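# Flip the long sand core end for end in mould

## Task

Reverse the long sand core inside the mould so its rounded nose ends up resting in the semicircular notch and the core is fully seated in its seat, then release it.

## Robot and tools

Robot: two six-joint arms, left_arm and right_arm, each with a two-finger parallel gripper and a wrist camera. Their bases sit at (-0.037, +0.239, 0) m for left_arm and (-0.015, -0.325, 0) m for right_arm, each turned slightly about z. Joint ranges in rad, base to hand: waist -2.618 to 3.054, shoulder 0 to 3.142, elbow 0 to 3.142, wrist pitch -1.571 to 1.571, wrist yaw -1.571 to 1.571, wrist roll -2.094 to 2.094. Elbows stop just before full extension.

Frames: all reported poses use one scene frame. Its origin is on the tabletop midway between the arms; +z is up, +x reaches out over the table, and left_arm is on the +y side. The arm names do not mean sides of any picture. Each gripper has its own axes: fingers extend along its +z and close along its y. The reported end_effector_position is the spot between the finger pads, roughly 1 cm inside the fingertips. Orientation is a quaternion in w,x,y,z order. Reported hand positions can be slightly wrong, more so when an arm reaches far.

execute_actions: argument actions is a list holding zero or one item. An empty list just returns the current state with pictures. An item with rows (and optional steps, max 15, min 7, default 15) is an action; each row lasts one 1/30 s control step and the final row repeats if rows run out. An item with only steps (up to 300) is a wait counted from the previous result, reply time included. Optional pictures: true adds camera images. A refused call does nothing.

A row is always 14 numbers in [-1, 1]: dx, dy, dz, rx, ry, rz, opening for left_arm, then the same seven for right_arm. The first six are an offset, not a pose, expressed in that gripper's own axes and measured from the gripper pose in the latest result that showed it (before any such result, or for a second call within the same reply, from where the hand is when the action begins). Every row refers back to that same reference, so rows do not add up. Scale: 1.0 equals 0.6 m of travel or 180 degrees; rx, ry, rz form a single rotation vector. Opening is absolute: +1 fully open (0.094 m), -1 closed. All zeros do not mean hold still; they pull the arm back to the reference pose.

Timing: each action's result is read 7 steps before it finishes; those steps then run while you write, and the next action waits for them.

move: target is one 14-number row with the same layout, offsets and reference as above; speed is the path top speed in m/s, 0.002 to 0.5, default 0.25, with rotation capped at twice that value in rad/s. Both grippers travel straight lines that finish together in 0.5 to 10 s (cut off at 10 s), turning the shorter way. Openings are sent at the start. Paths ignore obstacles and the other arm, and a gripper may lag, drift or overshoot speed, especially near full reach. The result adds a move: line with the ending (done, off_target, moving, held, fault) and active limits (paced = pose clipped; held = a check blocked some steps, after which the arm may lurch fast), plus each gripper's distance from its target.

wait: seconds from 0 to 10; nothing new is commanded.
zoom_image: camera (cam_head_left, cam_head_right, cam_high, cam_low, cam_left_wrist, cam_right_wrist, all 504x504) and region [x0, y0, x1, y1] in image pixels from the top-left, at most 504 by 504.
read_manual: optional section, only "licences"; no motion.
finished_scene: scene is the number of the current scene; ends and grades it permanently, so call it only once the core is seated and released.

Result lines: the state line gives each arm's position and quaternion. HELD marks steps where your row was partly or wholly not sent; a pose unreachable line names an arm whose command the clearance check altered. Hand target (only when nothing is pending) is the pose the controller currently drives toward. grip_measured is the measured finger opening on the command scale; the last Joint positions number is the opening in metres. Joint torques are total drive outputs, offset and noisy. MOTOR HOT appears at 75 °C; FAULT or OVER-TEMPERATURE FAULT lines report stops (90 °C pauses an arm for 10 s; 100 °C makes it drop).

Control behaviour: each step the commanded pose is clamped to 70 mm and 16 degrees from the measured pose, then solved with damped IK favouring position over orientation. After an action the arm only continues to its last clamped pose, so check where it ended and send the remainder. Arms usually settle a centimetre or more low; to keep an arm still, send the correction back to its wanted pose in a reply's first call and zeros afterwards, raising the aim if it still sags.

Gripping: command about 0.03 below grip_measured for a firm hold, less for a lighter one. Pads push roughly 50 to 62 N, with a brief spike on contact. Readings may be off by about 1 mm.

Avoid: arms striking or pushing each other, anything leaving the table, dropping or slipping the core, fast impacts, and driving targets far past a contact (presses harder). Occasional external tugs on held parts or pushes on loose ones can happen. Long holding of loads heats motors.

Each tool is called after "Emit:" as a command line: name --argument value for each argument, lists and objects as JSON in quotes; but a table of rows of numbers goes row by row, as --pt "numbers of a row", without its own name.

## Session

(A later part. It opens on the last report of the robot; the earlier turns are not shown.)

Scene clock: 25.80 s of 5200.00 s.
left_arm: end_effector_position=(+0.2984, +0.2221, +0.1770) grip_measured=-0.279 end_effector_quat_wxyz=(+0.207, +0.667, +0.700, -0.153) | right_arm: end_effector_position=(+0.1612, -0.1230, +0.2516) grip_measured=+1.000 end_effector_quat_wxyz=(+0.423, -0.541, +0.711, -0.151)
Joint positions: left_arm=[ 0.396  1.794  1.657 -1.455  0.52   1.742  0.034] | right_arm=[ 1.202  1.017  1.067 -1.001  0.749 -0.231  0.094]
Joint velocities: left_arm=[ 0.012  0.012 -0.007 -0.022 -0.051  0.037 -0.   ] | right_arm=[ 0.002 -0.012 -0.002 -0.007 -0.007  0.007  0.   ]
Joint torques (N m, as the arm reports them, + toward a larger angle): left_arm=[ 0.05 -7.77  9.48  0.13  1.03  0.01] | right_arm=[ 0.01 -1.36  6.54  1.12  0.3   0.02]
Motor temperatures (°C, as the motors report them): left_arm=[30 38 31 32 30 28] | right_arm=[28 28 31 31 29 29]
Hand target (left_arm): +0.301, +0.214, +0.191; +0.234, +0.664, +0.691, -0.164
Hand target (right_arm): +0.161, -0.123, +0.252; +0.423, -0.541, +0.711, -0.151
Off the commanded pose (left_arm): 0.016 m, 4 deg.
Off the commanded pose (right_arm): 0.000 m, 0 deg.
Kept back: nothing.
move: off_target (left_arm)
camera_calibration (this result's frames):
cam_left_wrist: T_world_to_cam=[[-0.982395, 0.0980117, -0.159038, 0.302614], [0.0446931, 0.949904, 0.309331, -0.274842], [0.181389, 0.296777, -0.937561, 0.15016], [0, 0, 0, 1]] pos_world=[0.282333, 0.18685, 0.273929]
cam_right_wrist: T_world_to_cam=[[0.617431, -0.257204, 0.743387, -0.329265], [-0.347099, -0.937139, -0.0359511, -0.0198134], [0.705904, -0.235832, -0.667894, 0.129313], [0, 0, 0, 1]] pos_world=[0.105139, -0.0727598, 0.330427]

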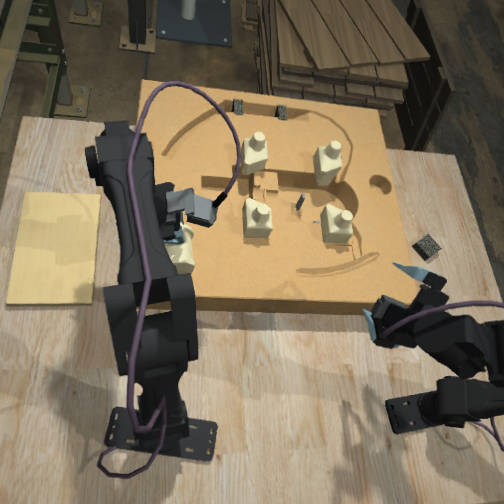

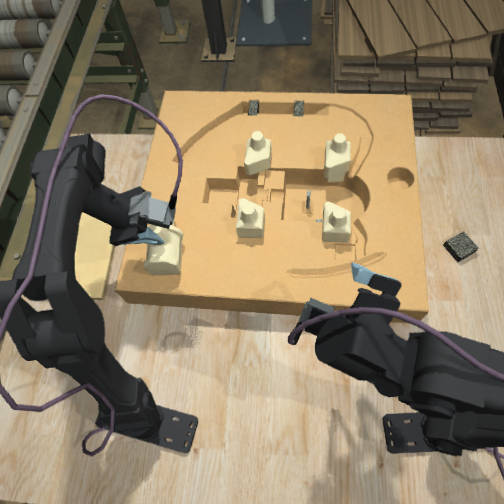

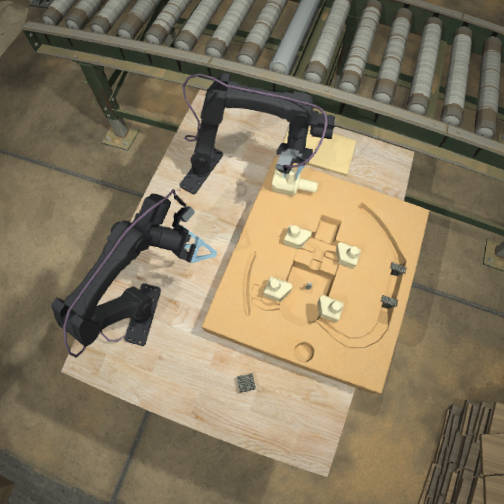

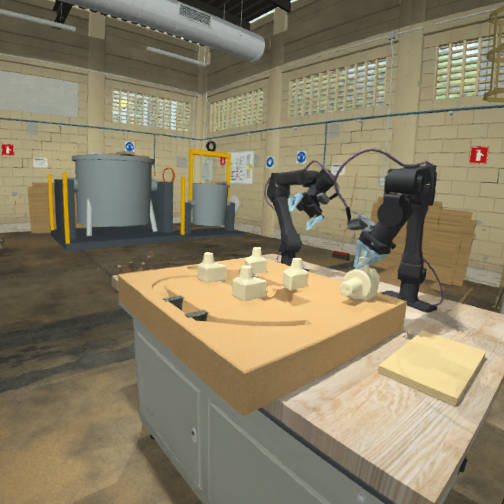

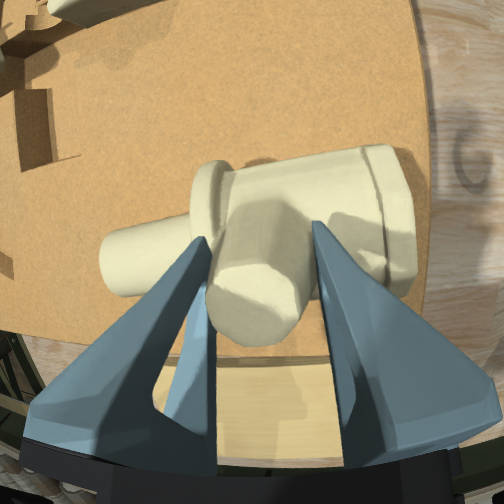

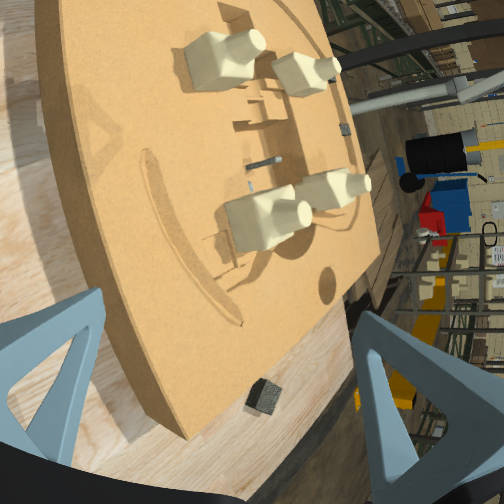

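Emit:
execute_actions --actions '[{"rows":[[-0.012,0,-0.01,0,-0.01,0,-0.33,0,0,0,0,0,0,1],[-0.009,0,-0.007,0,-0.008,0,-0.33,0,0,0,0,0,0,1],[-0.006,0,-0.005,0,-0.005,0,-0.33,0,0,0,0,0,0,1],[-0.003,0,-0.002,0,-0.002,0,-0.33,0,0,0,0,0,0,1],[0,0,0,0,0,0,-0.33,0,0,0,0,0,0,1],[0,0,0,0,0,0,-0.33,0,0,0,0,0,0,1],[0,0,0,0,0,0,-0.33,0,0,0,0,0,0,1],[0,0,0,0,0,0,-0.33,0,0,0,0,0,0,1],[0,0,0,0,0,0,-0.29,0,0,0,0,0,0,1],[0,0,0,0,0,0,-0.27,0,0,0,0,0,0,1],[0,0,0,0,0,0,-0.25,0,0,0,0,0,0,1],[0,0,0,0,0,0,-0.2,0,0,0,0,0,0,1],[0,0,0,0,0,0,-0.1,0,0,0,0,0,0,1],[0,0,0,0,0,0,0,0,0,0,0,0,0,1]]}]'

Emit:
move --target '[-0.012,0,-0.036,0,0,0,0.4, 0,0,0,0,0,0,1]' --speed 0.1

Emit:
zoom_image --camera "cam_low" --region '[290, 200, 420, 320]'

Scene clock: 26.80 s of 5200.00 s.
left_arm: end_effector_position=(+0.2982, +0.2236, +0.1765) grip_measured=-0.279 end_effector_quat_wxyz=(+0.205, +0.667, +0.700, -0.151) | right_arm: end_effector_position=(+0.1612, -0.1230, +0.2516) grip_measured=+1.000 end_effector_quat_wxyz=(+0.423, -0.541, +0.711, -0.151)
Joint positions: left_arm=[ 0.397  1.794  1.657 -1.455  0.514  1.743  0.034] | right_arm=[ 1.202  1.017  1.067 -1.001  0.749 -0.231  0.094]
Joint velocities: left_arm=[ 0.002 -0.007  0.012 -0.081 -0.007 -0.022  0.   ] | right_arm=[-0.007  0.012  0.012 -0.037  0.007 -0.022  0.   ]
Joint torques (N m, as the arm reports them, + toward a larger angle): left_arm=[-0.15 -7.89  6.38  0.35  0.38 -0.03] | right_arm=[ 0.01 -1.36  6.54  1.12  0.3   0.02]
Motor temperatures (°C, as the motors report them): left_arm=[30 38 31 32 30 28] | right_arm=[28 28 31 31 29 29]
Steps of this call (steps 1 to 22: nothing new was sent; steps 23 to 30: the first 8 steps of this action). Readings (end_effector_position):
23: left_arm (+0.2982, +0.2222, +0.1770) | right_arm (+0.1612, -0.1230, +0.2516)
24: left_arm (+0.2982, +0.2226, +0.1769) | right_arm (+0.1612, -0.1230, +0.2516)
26: left_arm (+0.2981, +0.2234, +0.1765) | right_arm (+0.1612, -0.1230, +0.2516)
30: the state above

Scene clock: 28.17 s of 5200.00 s.
left_arm: end_effector_position=(+0.2944, +0.2247, +0.1944) grip_measured=+0.397 end_effector_quat_wxyz=(+0.203, +0.668, +0.700, -0.152) | right_arm: end_effector_position=(+0.1612, -0.1230, +0.2516) grip_measured=+1.000 end_effector_quat_wxyz=(+0.423, -0.541, +0.711, -0.151)
Joint positions: left_arm=[ 0.403  1.797  1.732 -1.537  0.512  1.751  0.066] | right_arm=[ 1.202  1.017  1.067 -1.001  0.749 -0.231  0.094]
Joint velocities: left_arm=[ 0.017 -0.017 -0.007 -0.051 -0.081 -0.11   0.   ] | right_arm=[-0.002  0.002  0.002  0.007 -0.007 -0.022  0.   ]
Joint torques (N m, as the arm reports them, + toward a larger angle): left_arm=[ 0.72 -7.2   8.93  0.21  0.34  0.06] | right_arm=[ 0.   -1.35  6.53  1.12  0.31  0.02]
Motor temperatures (°C, as the motors report them): left_arm=[30 38 31 31 30 28] | right_arm=[28 28 31 31 29 29]
Hand target (left_arm): +0.297, +0.227, +0.199; +0.205, +0.667, +0.700, -0.150
Hand target (right_arm): +0.161, -0.123, +0.252; +0.423, -0.541, +0.711, -0.151
Off your previous action's commanded pose (left_arm): 0.002 m, 0 deg at its last step (step 7 of this call).
Off your previous action's commanded pose (right_arm): 0.000 m, 0 deg at its last step (step 7 of this call).
Off the commanded pose (left_arm): 0.006 m, 0 deg.
Off the commanded pose (right_arm): 0.000 m, 0 deg.
Kept back: nothing.
move: done
camera_calibration (this result's frames):
cam_left_wrist: T_world_to_cam=[[-0.982994, 0.101016, -0.153358, 0.299654], [0.0481508, 0.947673, 0.315591, -0.284325], [0.177213, 0.302839, -0.936421, 0.166049], [0, 0, 0, 1]] pos_world=[0.278823, 0.188891, 0.291176]
cam_right_wrist: T_world_to_cam=[[0.617431, -0.257204, 0.743387, -0.329265], [-0.347099, -0.937139, -0.0359511, -0.0198134], [0.705904, -0.235832, -0.667894, 0.129313], [0, 0, 0, 1]] pos_world=[0.105139, -0.0727598, 0.330427]

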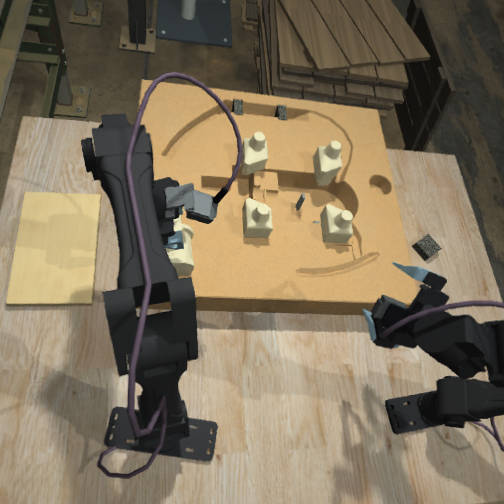

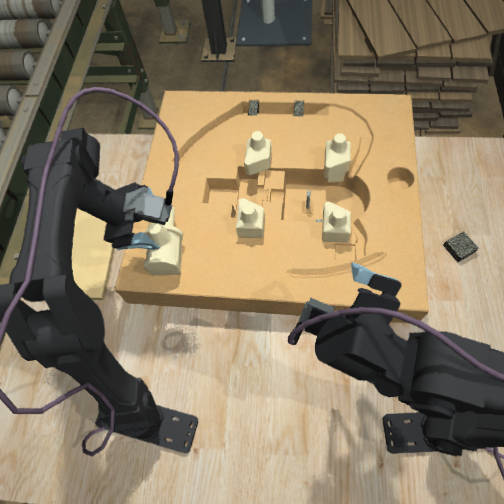

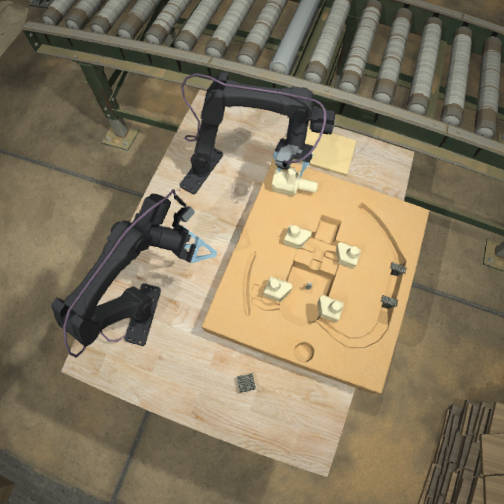

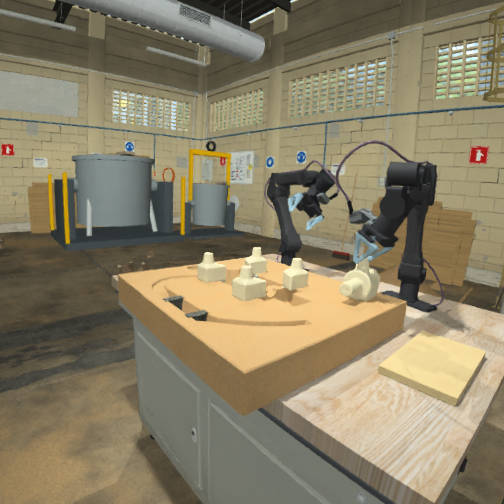

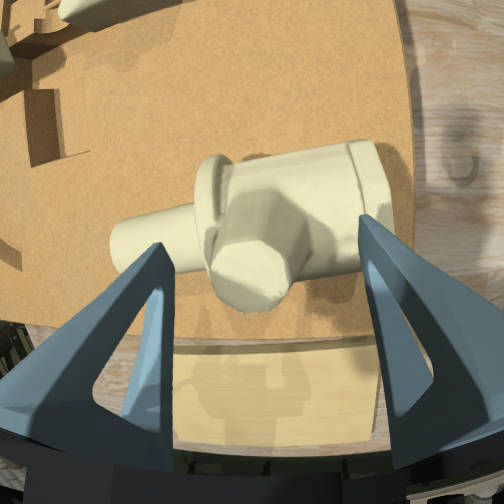

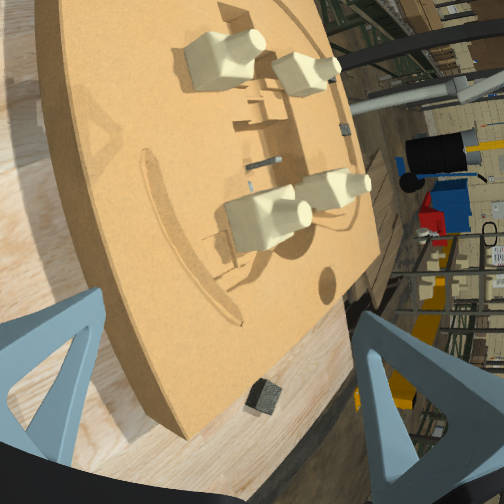

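Region (290, 200, 420, 320) of cam_low's 504x504 image, scaled by 3.877, with more detail than that image has; it fills the top 465 rows of this view, and the rest is white.

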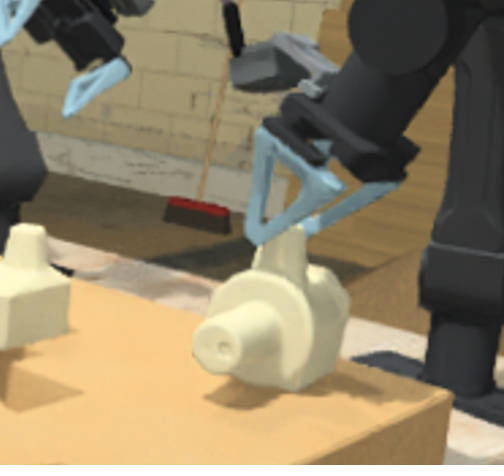

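Emit:
move --target '[0.005,0.007,-0.002,-0.4427,0.0235,-0.773,0.6, 0,0,0,0,0,0,1]' --speed 0.45

Emit:
zoom_image --camera "cam_low" --region '[290, 200, 420, 320]'

Scene clock: 32.53 s of 5200.00 s.
left_arm: end_effector_position=(+0.2934, +0.2282, +0.1835) grip_measured=+0.598 end_effector_quat_wxyz=(+0.203, -0.580, +0.773, +0.157) | right_arm: end_effector_position=(+0.1612, -0.1230, +0.2516) grip_measured=+1.000 end_effector_quat_wxyz=(+0.423, -0.541, +0.711, -0.151)
Joint positions: left_arm=[-0.124  1.773  1.656 -1.475 -0.519 -1.599  0.075] | right_arm=[ 1.202  1.017  1.067 -1.001  0.749 -0.231  0.094]
Joint velocities: left_arm=[-0.007  0.002  0.007 -0.051 -0.066  0.007 -0.001] | right_arm=[-0.002 -0.002  0.002  0.007  0.066 -0.022  0.   ]
Joint torques (N m, as the arm reports them, + toward a larger angle): left_arm=[-0.57 -7.34  9.13  0.23 -0.62 -0.1 ] | right_arm=[ 0.02 -1.35  6.55  1.12  0.31  0.03]
Motor temperatures (°C, as the motors report them): left_arm=[30 38 31 31 30 28] | right_arm=[28 28 31 31 29 29]
Hand target (left_arm): +0.297, +0.229, +0.192; +0.217, -0.580, +0.769, +0.158
Hand target (right_arm): +0.161, -0.123, +0.252; +0.423, -0.541, +0.711, -0.151
Off the commanded pose (left_arm): 0.012 m, 1 deg.
Off the commanded pose (right_arm): 0.000 m, 0 deg.
Kept back: nothing.
move: off_target (left_arm)
camera_calibration (this result's frames):
cam_left_wrist: T_world_to_cam=[[0.897707, -0.427931, -0.104871, -0.143362], [-0.381399, -0.87393, 0.3013, 0.260292], [-0.220586, -0.230482, -0.947745, 0.395395], [0, 0, 0, 1]] pos_world=[0.315191, 0.257259, 0.281273]
cam_right_wrist: T_world_to_cam=[[0.617431, -0.257204, 0.743387, -0.329265], [-0.347099, -0.937139, -0.0359511, -0.0198134], [0.705904, -0.235832, -0.667894, 0.129313], [0, 0, 0, 1]] pos_world=[0.105139, -0.0727598, 0.330427]

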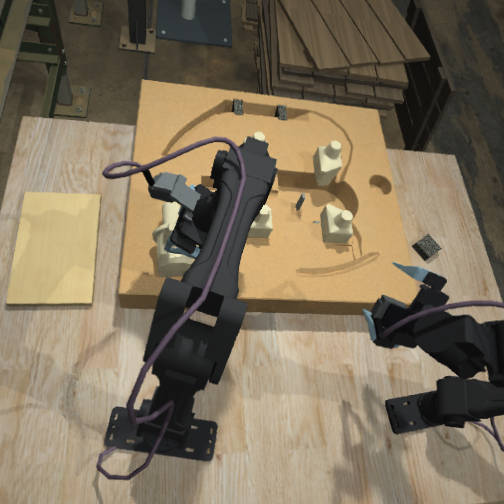

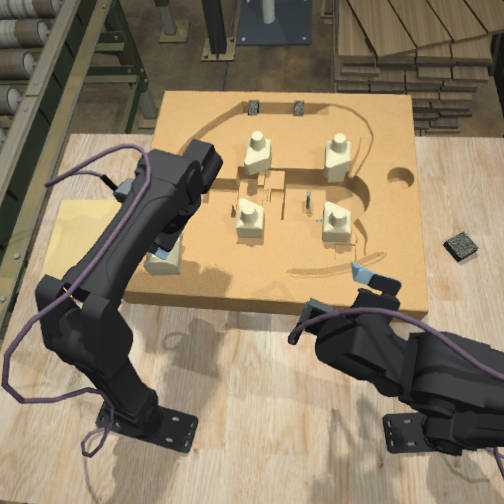

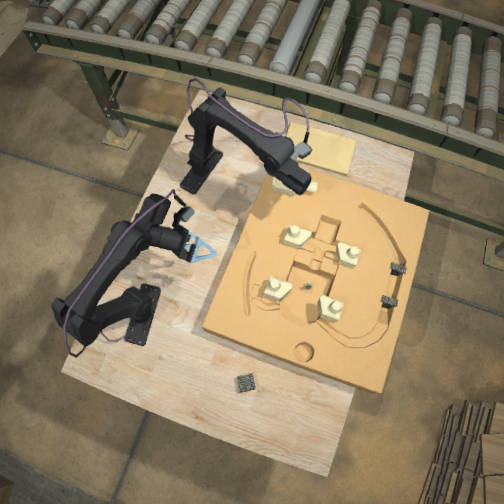

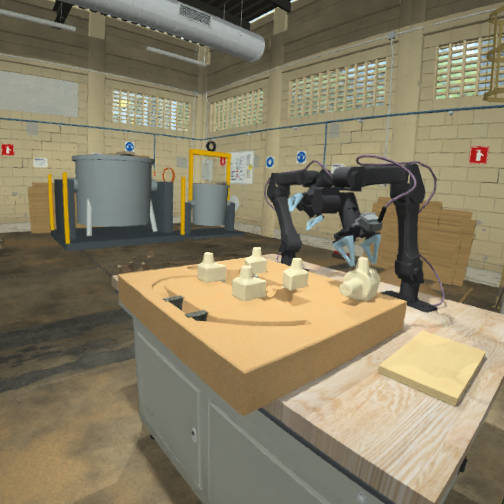

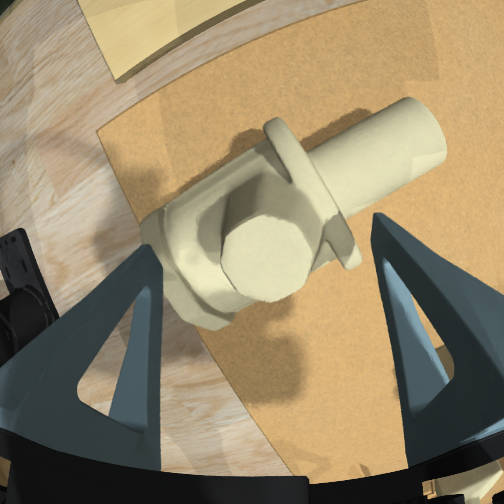

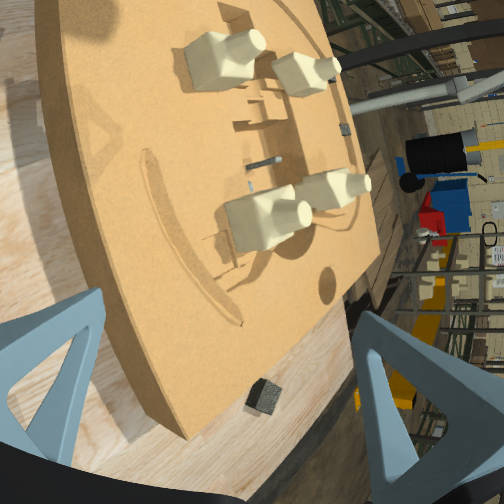

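Region (290, 200, 420, 320) of cam_low's 504x504 image, scaled by 3.877, with more detail than that image has; it fills the top 465 rows of this view, and the rest is white.

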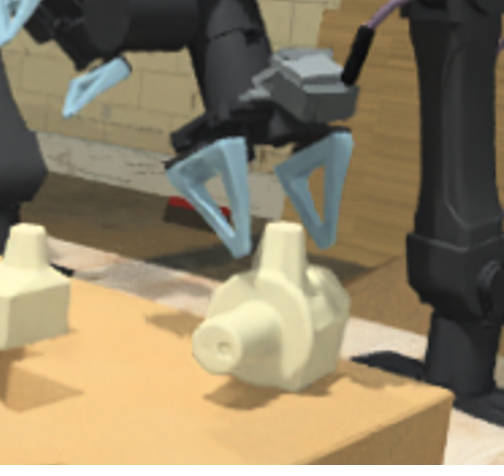

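Emit:
move --target '[-0.002,-0.007,0.021,0,-0.005,0,-0.05, 0,0,0,0,0,0,1]' --speed 0.1

Emit:
zoom_image --camera "cam_low" --region '[290, 200, 420, 320]'

Scene clock: 33.60 s of 5200.00 s.
left_arm: end_effector_position=(+0.2989, +0.2293, +0.1774) grip_measured=-0.047 end_effector_quat_wxyz=(+0.208, -0.581, +0.772, +0.150) | right_arm: end_effector_position=(+0.1612, -0.1230, +0.2516) grip_measured=+1.000 end_effector_quat_wxyz=(+0.423, -0.541, +0.711, -0.151)
Joint positions: left_arm=[-0.115  1.773  1.632 -1.429 -0.519 -1.588  0.045] | right_arm=[ 1.202  1.017  1.067 -1.001  0.749 -0.231  0.094]
Joint velocities: left_arm=[ 0.002 -0.012 -0.022  0.037 -0.066 -0.037 -0.   ] | right_arm=[-0.002 -0.007  0.007 -0.007 -0.022  0.037  0.   ]
Joint torques (N m, as the arm reports them, + toward a larger angle): left_arm=[ 0.69 -7.07  5.33  0.45 -0.51  0.03] | right_arm=[ 0.01 -1.36  6.53  1.12  0.3   0.02]
Motor temperatures (°C, as the motors report them): left_arm=[30 38 31 31 30 28] | right_arm=[28 28 31 31 29 29]
Hand target (left_arm): +0.299, +0.234, +0.173; +0.209, -0.579, +0.772, +0.161
Hand target (right_arm): +0.161, -0.123, +0.252; +0.423, -0.541, +0.711, -0.151
Off the commanded pose (left_arm): 0.006 m, 1 deg.
Off the commanded pose (right_arm): 0.000 m, 0 deg.
Kept back: nothing.
move: done
camera_calibration (this result's frames):
cam_left_wrist: T_world_to_cam=[[0.898719, -0.429511, -0.0884628, -0.151301], [-0.387225, -0.871947, 0.299609, 0.266775], [-0.20582, -0.235009, -0.949952, 0.388119], [0, 0, 0, 1]] pos_world=[0.319162, 0.258839, 0.275382]
cam_right_wrist: T_world_to_cam=[[0.617431, -0.257204, 0.743387, -0.329265], [-0.347099, -0.937139, -0.0359511, -0.0198134], [0.705904, -0.235832, -0.667894, 0.129313], [0, 0, 0, 1]] pos_world=[0.105139, -0.0727598, 0.330427]

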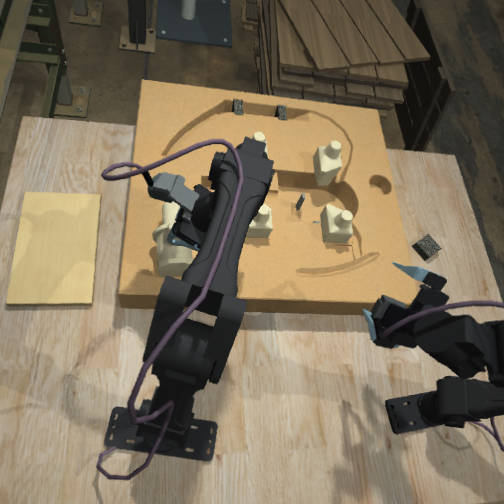

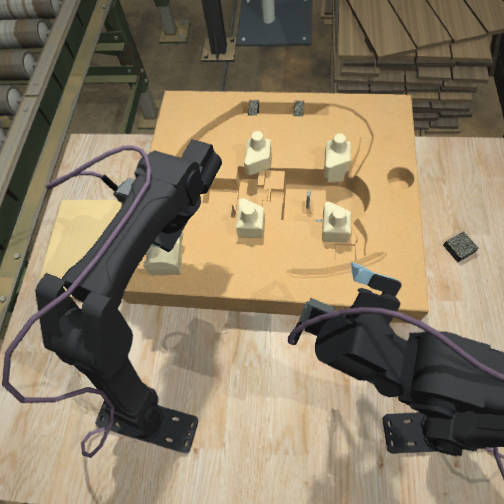

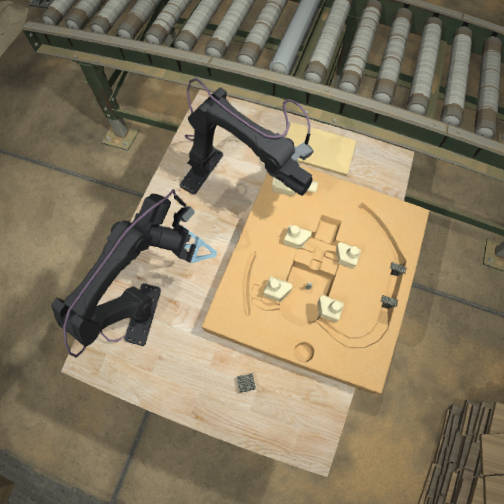

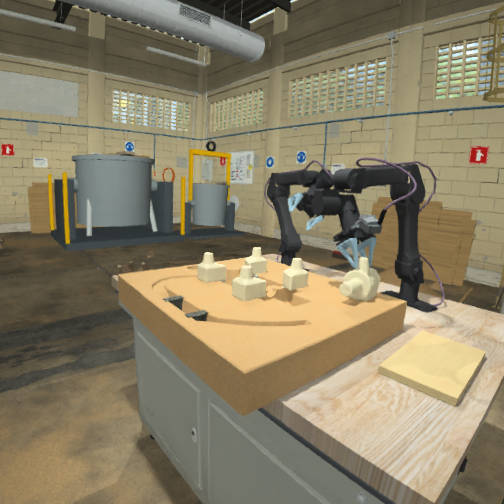

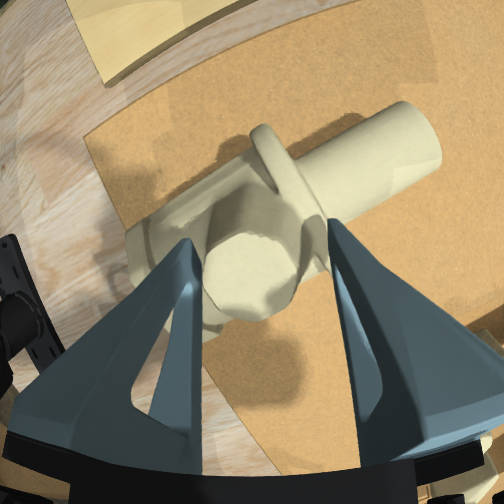

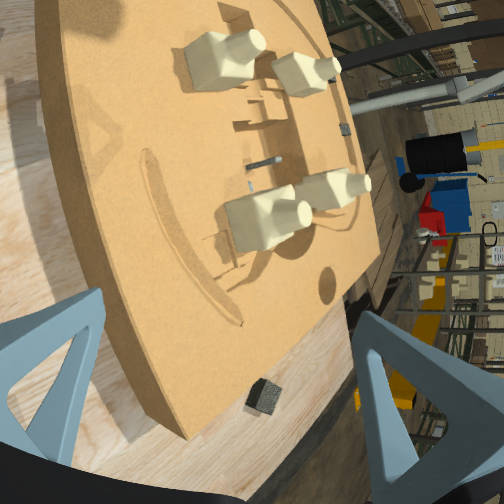

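Region (290, 200, 420, 320) of cam_low's 504x504 image, scaled by 3.877, with more detail than that image has; it fills the top 465 rows of this view, and the rest is white.

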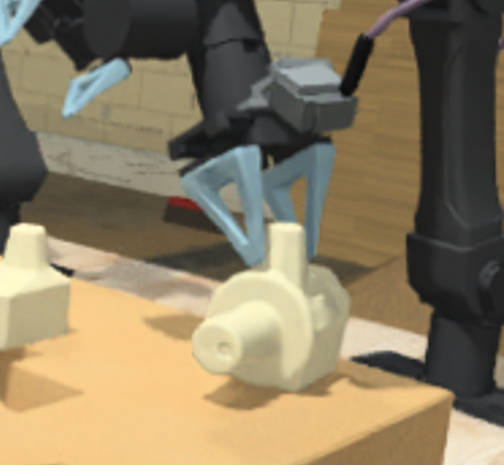

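Emit:
move --target '[-0.002,0.008,0.019,-0.008,0,0.004,-0.1, 0,0,0,0,0,0,1]' --speed 0.1

Emit:
execute_actions --actions '[{"rows":[[0,0,0,0,0,0,-0.15,0,0,0,0,0,0,1],[0,0,0,0,0,0,-0.19,0,0,0,0,0,0,1],[0,0,0,0,0,0,-0.22,0,0,0,0,0,0,1],[0,0,0,0,0,0,-0.24,0,0,0,0,0,0,1],[0,0,0,0,0,0,-0.26,0,0,0,0,0,0,1],[0,0,0,0,0,0,-0.28,0,0,0,0,0,0,1],[0,0,0,0,0,0,-0.3,0,0,0,0,0,0,1],[0,0,0,0,0,0,-0.32,0,0,0,0,0,0,1],[0,0,0,0,0,0,-0.34,0,0,0,0,0,0,1],[0,0,0,0,0,0,-0.36,0,0,0,0,0,0,1]],"steps":12}]'

Emit:
wait --seconds 0.1

Emit:
zoom_image --camera "cam_low" --region '[290, 200, 420, 320]'

Scene clock: 34.83 s of 5200.00 s.
left_arm: end_effector_position=(+0.2991, +0.2318, +0.1742) grip_measured=-0.098 end_effector_quat_wxyz=(+0.205, -0.579, +0.774, +0.152) | right_arm: end_effector_position=(+0.1612, -0.1230, +0.2516) grip_measured=+1.000 end_effector_quat_wxyz=(+0.423, -0.541, +0.711, -0.151)
Joint positions: left_arm=[-0.107  1.773  1.62  -1.417 -0.517 -1.574  0.042] | right_arm=[ 1.202  1.017  1.067 -1.001  0.749 -0.231  0.094]
Joint velocities: left_arm=[ 0.032 -0.017 -0.002  0.007 -0.007  0.022 -0.   ] | right_arm=[-0.002 -0.007  0.007 -0.051  0.007  0.007  0.   ]
Joint torques (N m, as the arm reports them, + toward a larger angle): left_arm=[ 1.29 -7.71  4.31  0.45 -0.33  0.04] | right_arm=[ 0.01 -1.36  6.54  1.12  0.31  0.02]
Motor temperatures (°C, as the motors report them): left_arm=[30 37 31 31 30 28] | right_arm=[28 28 31 32 29 29]
Hand target (left_arm): +0.296, +0.237, +0.168; +0.200, -0.579, +0.774, +0.161
Hand target (right_arm): +0.161, -0.123, +0.252; +0.423, -0.541, +0.711, -0.151
Off the commanded pose (left_arm): 0.009 m, 1 deg.
Off the commanded pose (right_arm): 0.000 m, 0 deg.
Kept back: nothing.
move: done
camera_calibration (this result's frames):
cam_left_wrist: T_world_to_cam=[[0.896544, -0.432677, -0.0948612, -0.148253], [-0.388191, -0.870621, 0.302205, 0.269485], [-0.213345, -0.234116, -0.948511, 0.387561], [0, 0, 0, 1]] pos_world=[0.320211, 0.261208, 0.272103]
cam_right_wrist: T_world_to_cam=[[0.617431, -0.257204, 0.743387, -0.329265], [-0.347099, -0.937139, -0.0359511, -0.0198134], [0.705904, -0.235832, -0.667894, 0.129313], [0, 0, 0, 1]] pos_world=[0.105139, -0.0727598, 0.330427]

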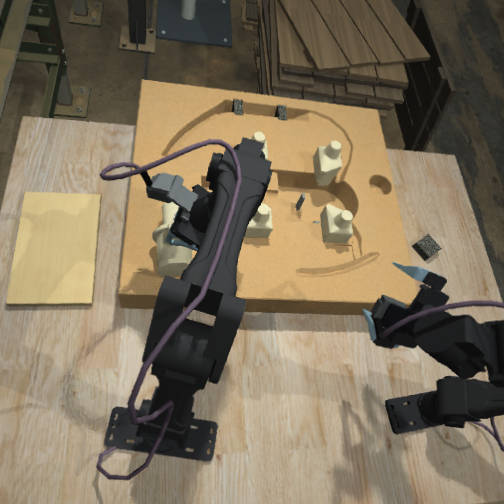

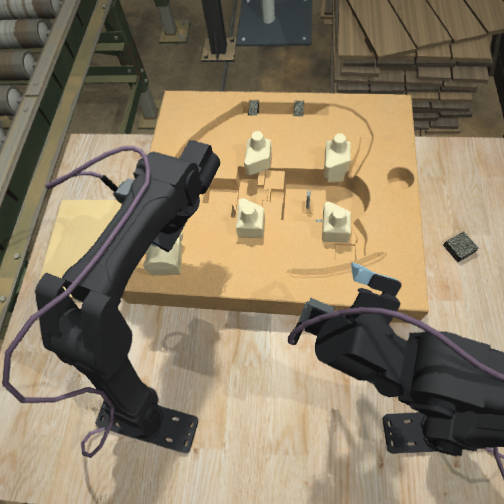

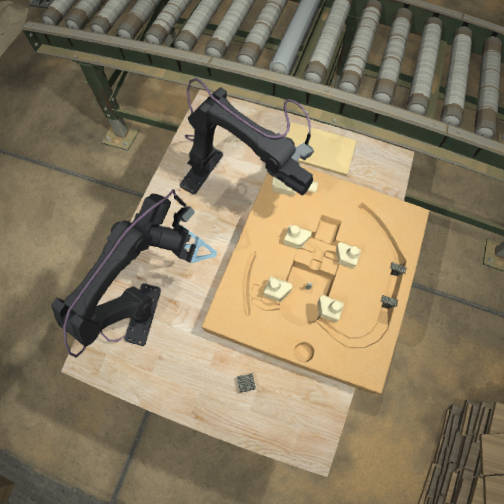

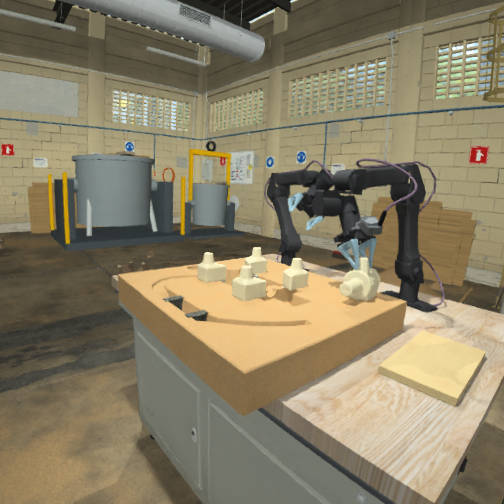

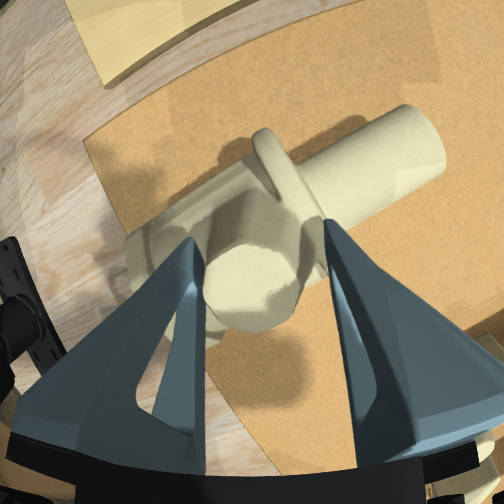

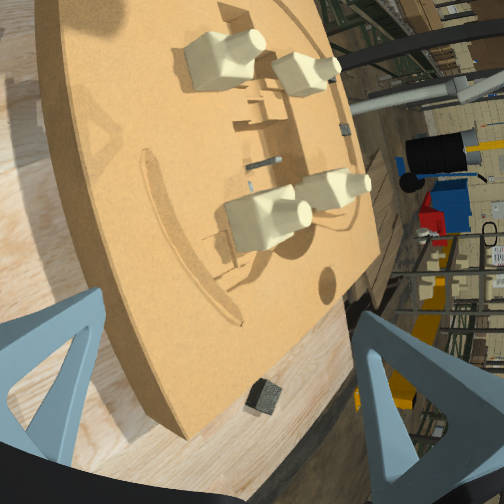

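Scene clock: 35.00 s of 5200.00 s.
left_arm: end_effector_position=(+0.2986, +0.2320, +0.1743) grip_measured=-0.237 end_effector_quat_wxyz=(+0.205, -0.579, +0.774, +0.153) | right_arm: end_effector_position=(+0.1612, -0.1230, +0.2516) grip_measured=+1.000 end_effector_quat_wxyz=(+0.423, -0.541, +0.711, -0.151)
Joint positions: left_arm=[-0.107  1.773  1.62  -1.42  -0.517 -1.574  0.036] | right_arm=[ 1.202  1.017  1.067 -1.001  0.749 -0.231  0.094]
Joint velocities: left_arm=[ 0.002 -0.002  0.007  0.051  0.022 -0.037 -0.011] | right_arm=[-0.012  0.002 -0.002  0.007 -0.022 -0.022  0.   ]
Joint torques (N m, as the arm reports them, + toward a larger angle): left_arm=[-0.06 -7.8   6.42  0.45 -0.33 -0.03] | right_arm=[ 0.02 -1.36  6.54  1.12  0.31  0.02]
Motor temperatures (°C, as the motors report them): left_arm=[30 37 31 31 30 28] | right_arm=[28 28 31 32 29 29]
Steps of this call (steps 1 to 5: the first 5 steps of this action). Readings (end_effector_position):
1: left_arm (+0.2994, +0.2317, +0.1742) | right_arm (+0.1612, -0.1230, +0.2516)
2: left_arm (+0.2990, +0.2319, +0.1743) | right_arm (+0.1612, -0.1230, +0.2516)
4: left_arm (+0.2986, +0.2320, +0.1743) | right_arm (+0.1612, -0.1230, +0.2516)
5: the state above

Scene clock: 35.33 s of 5200.00 s.
left_arm: end_effector_position=(+0.2986, +0.2320, +0.1743) grip_measured=-0.243 end_effector_quat_wxyz=(+0.205, -0.579, +0.774, +0.153) | right_arm: end_effector_position=(+0.1612, -0.1230, +0.2516) grip_measured=+1.000 end_effector_quat_wxyz=(+0.423, -0.541, +0.711, -0.151)
Joint positions: left_arm=[-0.107  1.773  1.62  -1.42  -0.517 -1.574  0.036] | right_arm=[ 1.202  1.017  1.067 -1.001  0.749 -0.231  0.094]
Joint velocities: left_arm=[-0.002 -0.002  0.012 -0.007  0.007 -0.051  0.   ] | right_arm=[ 0.017 -0.007  0.002  0.007 -0.037  0.007  0.   ]
Joint torques (N m, as the arm reports them, + toward a larger angle): left_arm=[ 0.   -7.75  6.46  0.43 -0.32 -0.02] | right_arm=[ 0.01 -1.35  6.53  1.12  0.31  0.02]
Motor temperatures (°C, as the motors report them): left_arm=[30 37 31 31 30 28] | right_arm=[28 28 31 32 29 29]
Hand target (left_arm): +0.299, +0.232, +0.174; +0.206, -0.579, +0.774, +0.152
Hand target (right_arm): +0.161, -0.123, +0.252; +0.423, -0.541, +0.711, -0.151
Off the commanded pose (left_arm): 0.001 m, 0 deg.
Off the commanded pose (right_arm): 0.000 m, 0 deg.
Kept back: nothing.
Steps of this call (steps 1 to 7: the last 7 steps of your previous action; steps 8 to 10: nothing new was sent). Readings (end_effector_position):
1: left_arm (+0.2986, +0.2320, +0.1743) | right_arm (+0.1612, -0.1230, +0.2516)
2: left_arm (+0.2986, +0.2320, +0.1743) | right_arm (+0.1612, -0.1230, +0.2516)
4: left_arm (+0.2986, +0.2320, +0.1743) | right_arm (+0.1612, -0.1230, +0.2516)
8: left_arm (+0.2986, +0.2320, +0.1743) | right_arm (+0.1612, -0.1230, +0.2516)
10: the state above
camera_calibration (this result's frames):
cam_left_wrist: T_world_to_cam=[[0.896309, -0.432569, -0.0975457, -0.147136], [-0.38745, -0.870962, 0.302172, 0.26932], [-0.215669, -0.233045, -0.948249, 0.387927], [0, 0, 0, 1]] pos_world=[0.319891, 0.261326, 0.272118]
cam_right_wrist: T_world_to_cam=[[0.617431, -0.257204, 0.743387, -0.329265], [-0.347099, -0.937139, -0.0359511, -0.0198134], [0.705904, -0.235832, -0.667894, 0.129313], [0, 0, 0, 1]] pos_world=[0.105139, -0.0727598, 0.330427]

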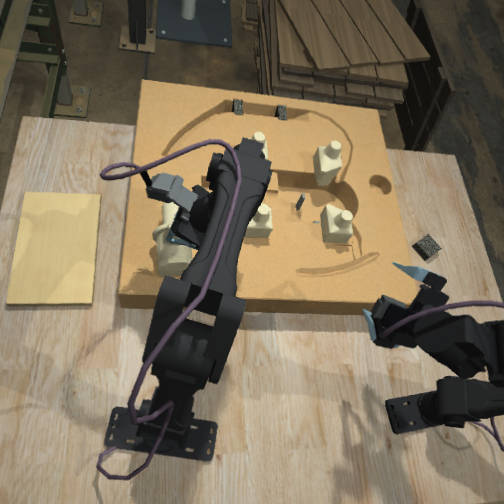

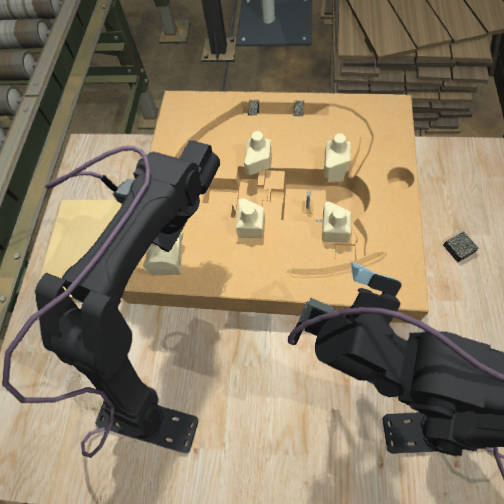

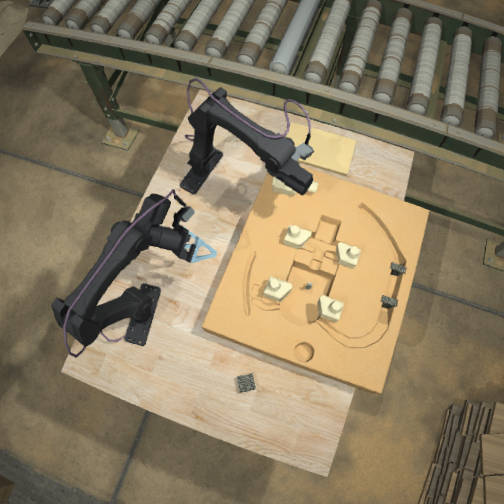

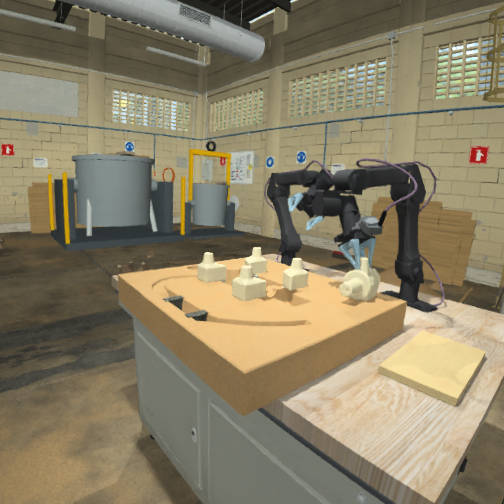

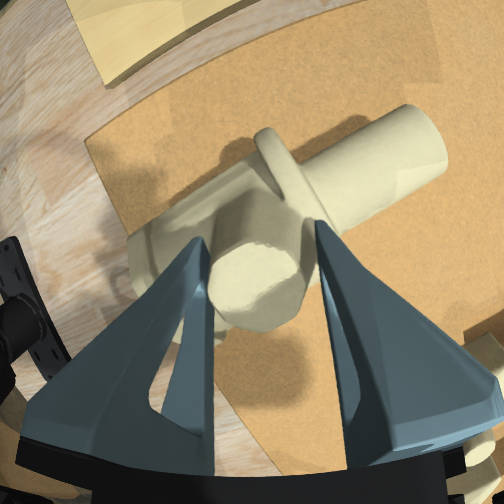

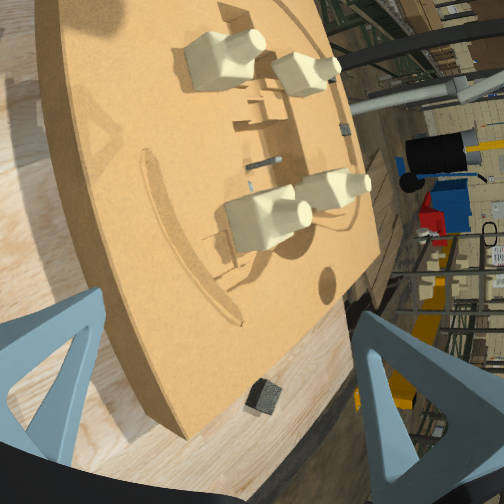

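Region (290, 200, 420, 320) of cam_low's 504x504 image, scaled by 3.877, with more detail than that image has; it fills the top 465 rows of this view, and the rest is white.

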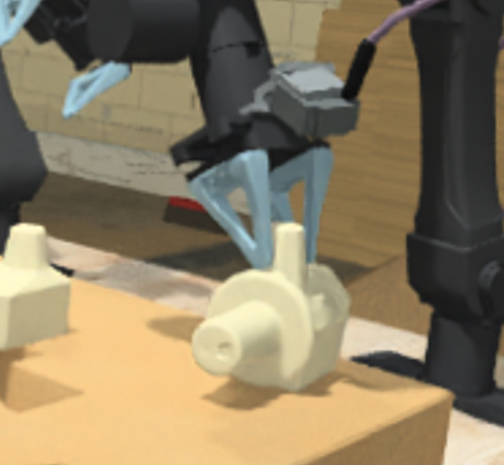

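Emit:
move --target '[-0.06,-0.009,-0.072,0.023,-0.028,-0.013,-0.31, 0,0,0,0,0,0,1]' --speed 0.08

Scene clock: 36.93 s of 5200.00 s.
left_arm: end_effector_position=(+0.2994, +0.2300, +0.2024) grip_measured=-0.243 end_effector_quat_wxyz=(+0.213, -0.580, +0.773, +0.144) | right_arm: end_effector_position=(+0.1612, -0.1230, +0.2516) grip_measured=+1.000 end_effector_quat_wxyz=(+0.423, -0.541, +0.711, -0.151)
Joint positions: left_arm=[-0.114  1.773  1.732 -1.51  -0.52  -1.578  0.036] | right_arm=[ 1.202  1.017  1.067 -1.001  0.749 -0.231  0.094]
Joint velocities: left_arm=[-0.007  0.002 -0.002  0.007  0.081 -0.022  0.   ] | right_arm=[ 0.002 -0.022  0.017 -0.022 -0.022  0.022  0.   ]
Joint torques (N m, as the arm reports them, + toward a larger angle): left_arm=[-0.66 -9.26 10.96  0.32 -1.29 -0.09] | right_arm=[ 0.01 -1.36  6.53  1.12  0.31  0.02]
Motor temperatures (°C, as the motors report them): left_arm=[30 37 31 31 30 28] | right_arm=[28 28 31 32 29 29]
Hand target (left_arm): +0.306, +0.239, +0.229; +0.262, -0.580, +0.758, +0.143
Hand target (right_arm): +0.161, -0.123, +0.252; +0.423, -0.541, +0.711, -0.151
Off the commanded pose (left_arm): 0.030 m, 6 deg.
Off the commanded pose (right_arm): 0.000 m, 0 deg.
Kept back: nothing.
move: off_target (left_arm)
camera_calibration (this result's frames):
cam_left_wrist: T_world_to_cam=[[0.896775, -0.436059, -0.0751413, -0.149915], [-0.39744, -0.868433, 0.296422, 0.26291], [-0.194513, -0.23596, -0.952096, 0.409385], [0, 0, 0, 1]] pos_world=[0.318561, 0.259547, 0.300577]
cam_right_wrist: T_world_to_cam=[[0.617431, -0.257204, 0.743387, -0.329265], [-0.347099, -0.937139, -0.0359511, -0.0198134], [0.705904, -0.235832, -0.667894, 0.129313], [0, 0, 0, 1]] pos_world=[0.105139, -0.0727598, 0.330427]

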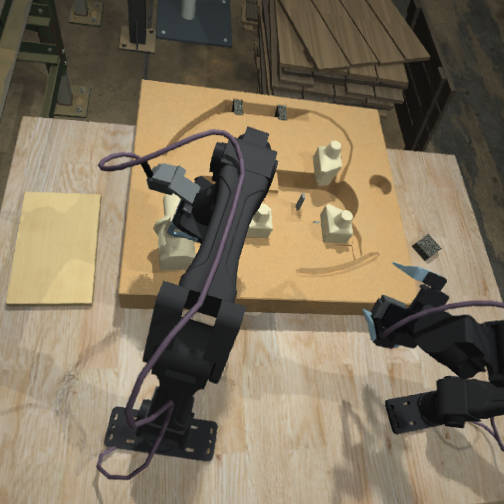

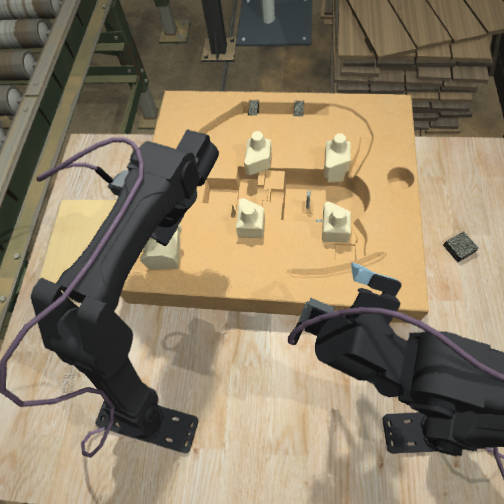

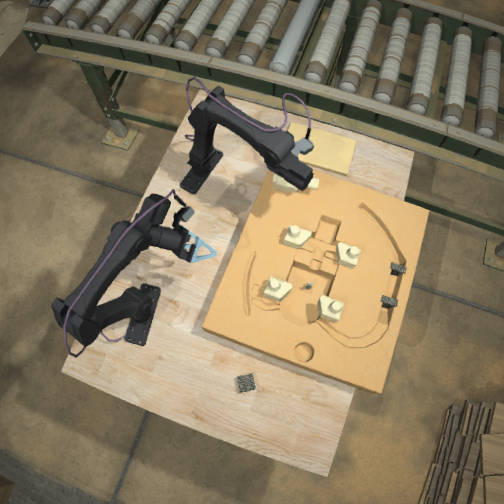

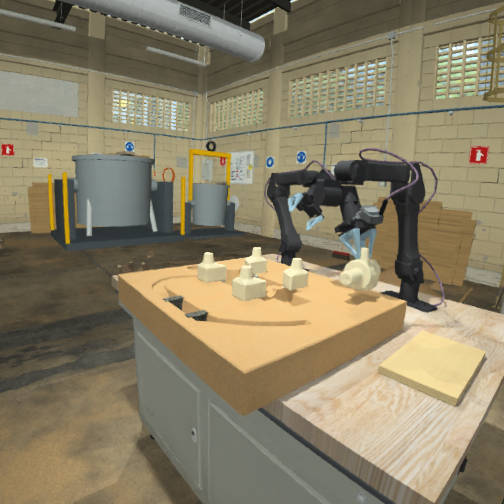

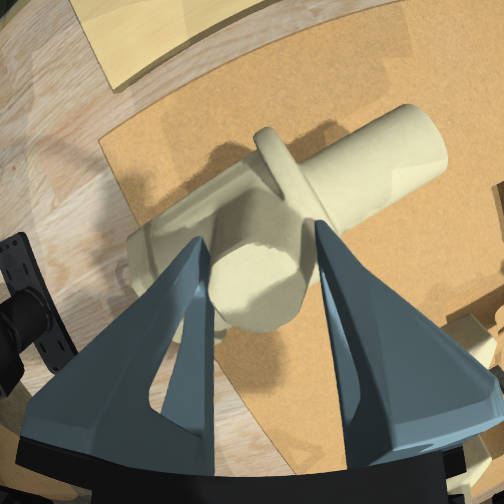

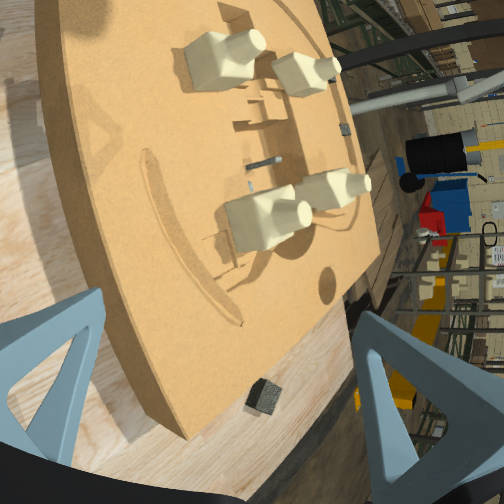

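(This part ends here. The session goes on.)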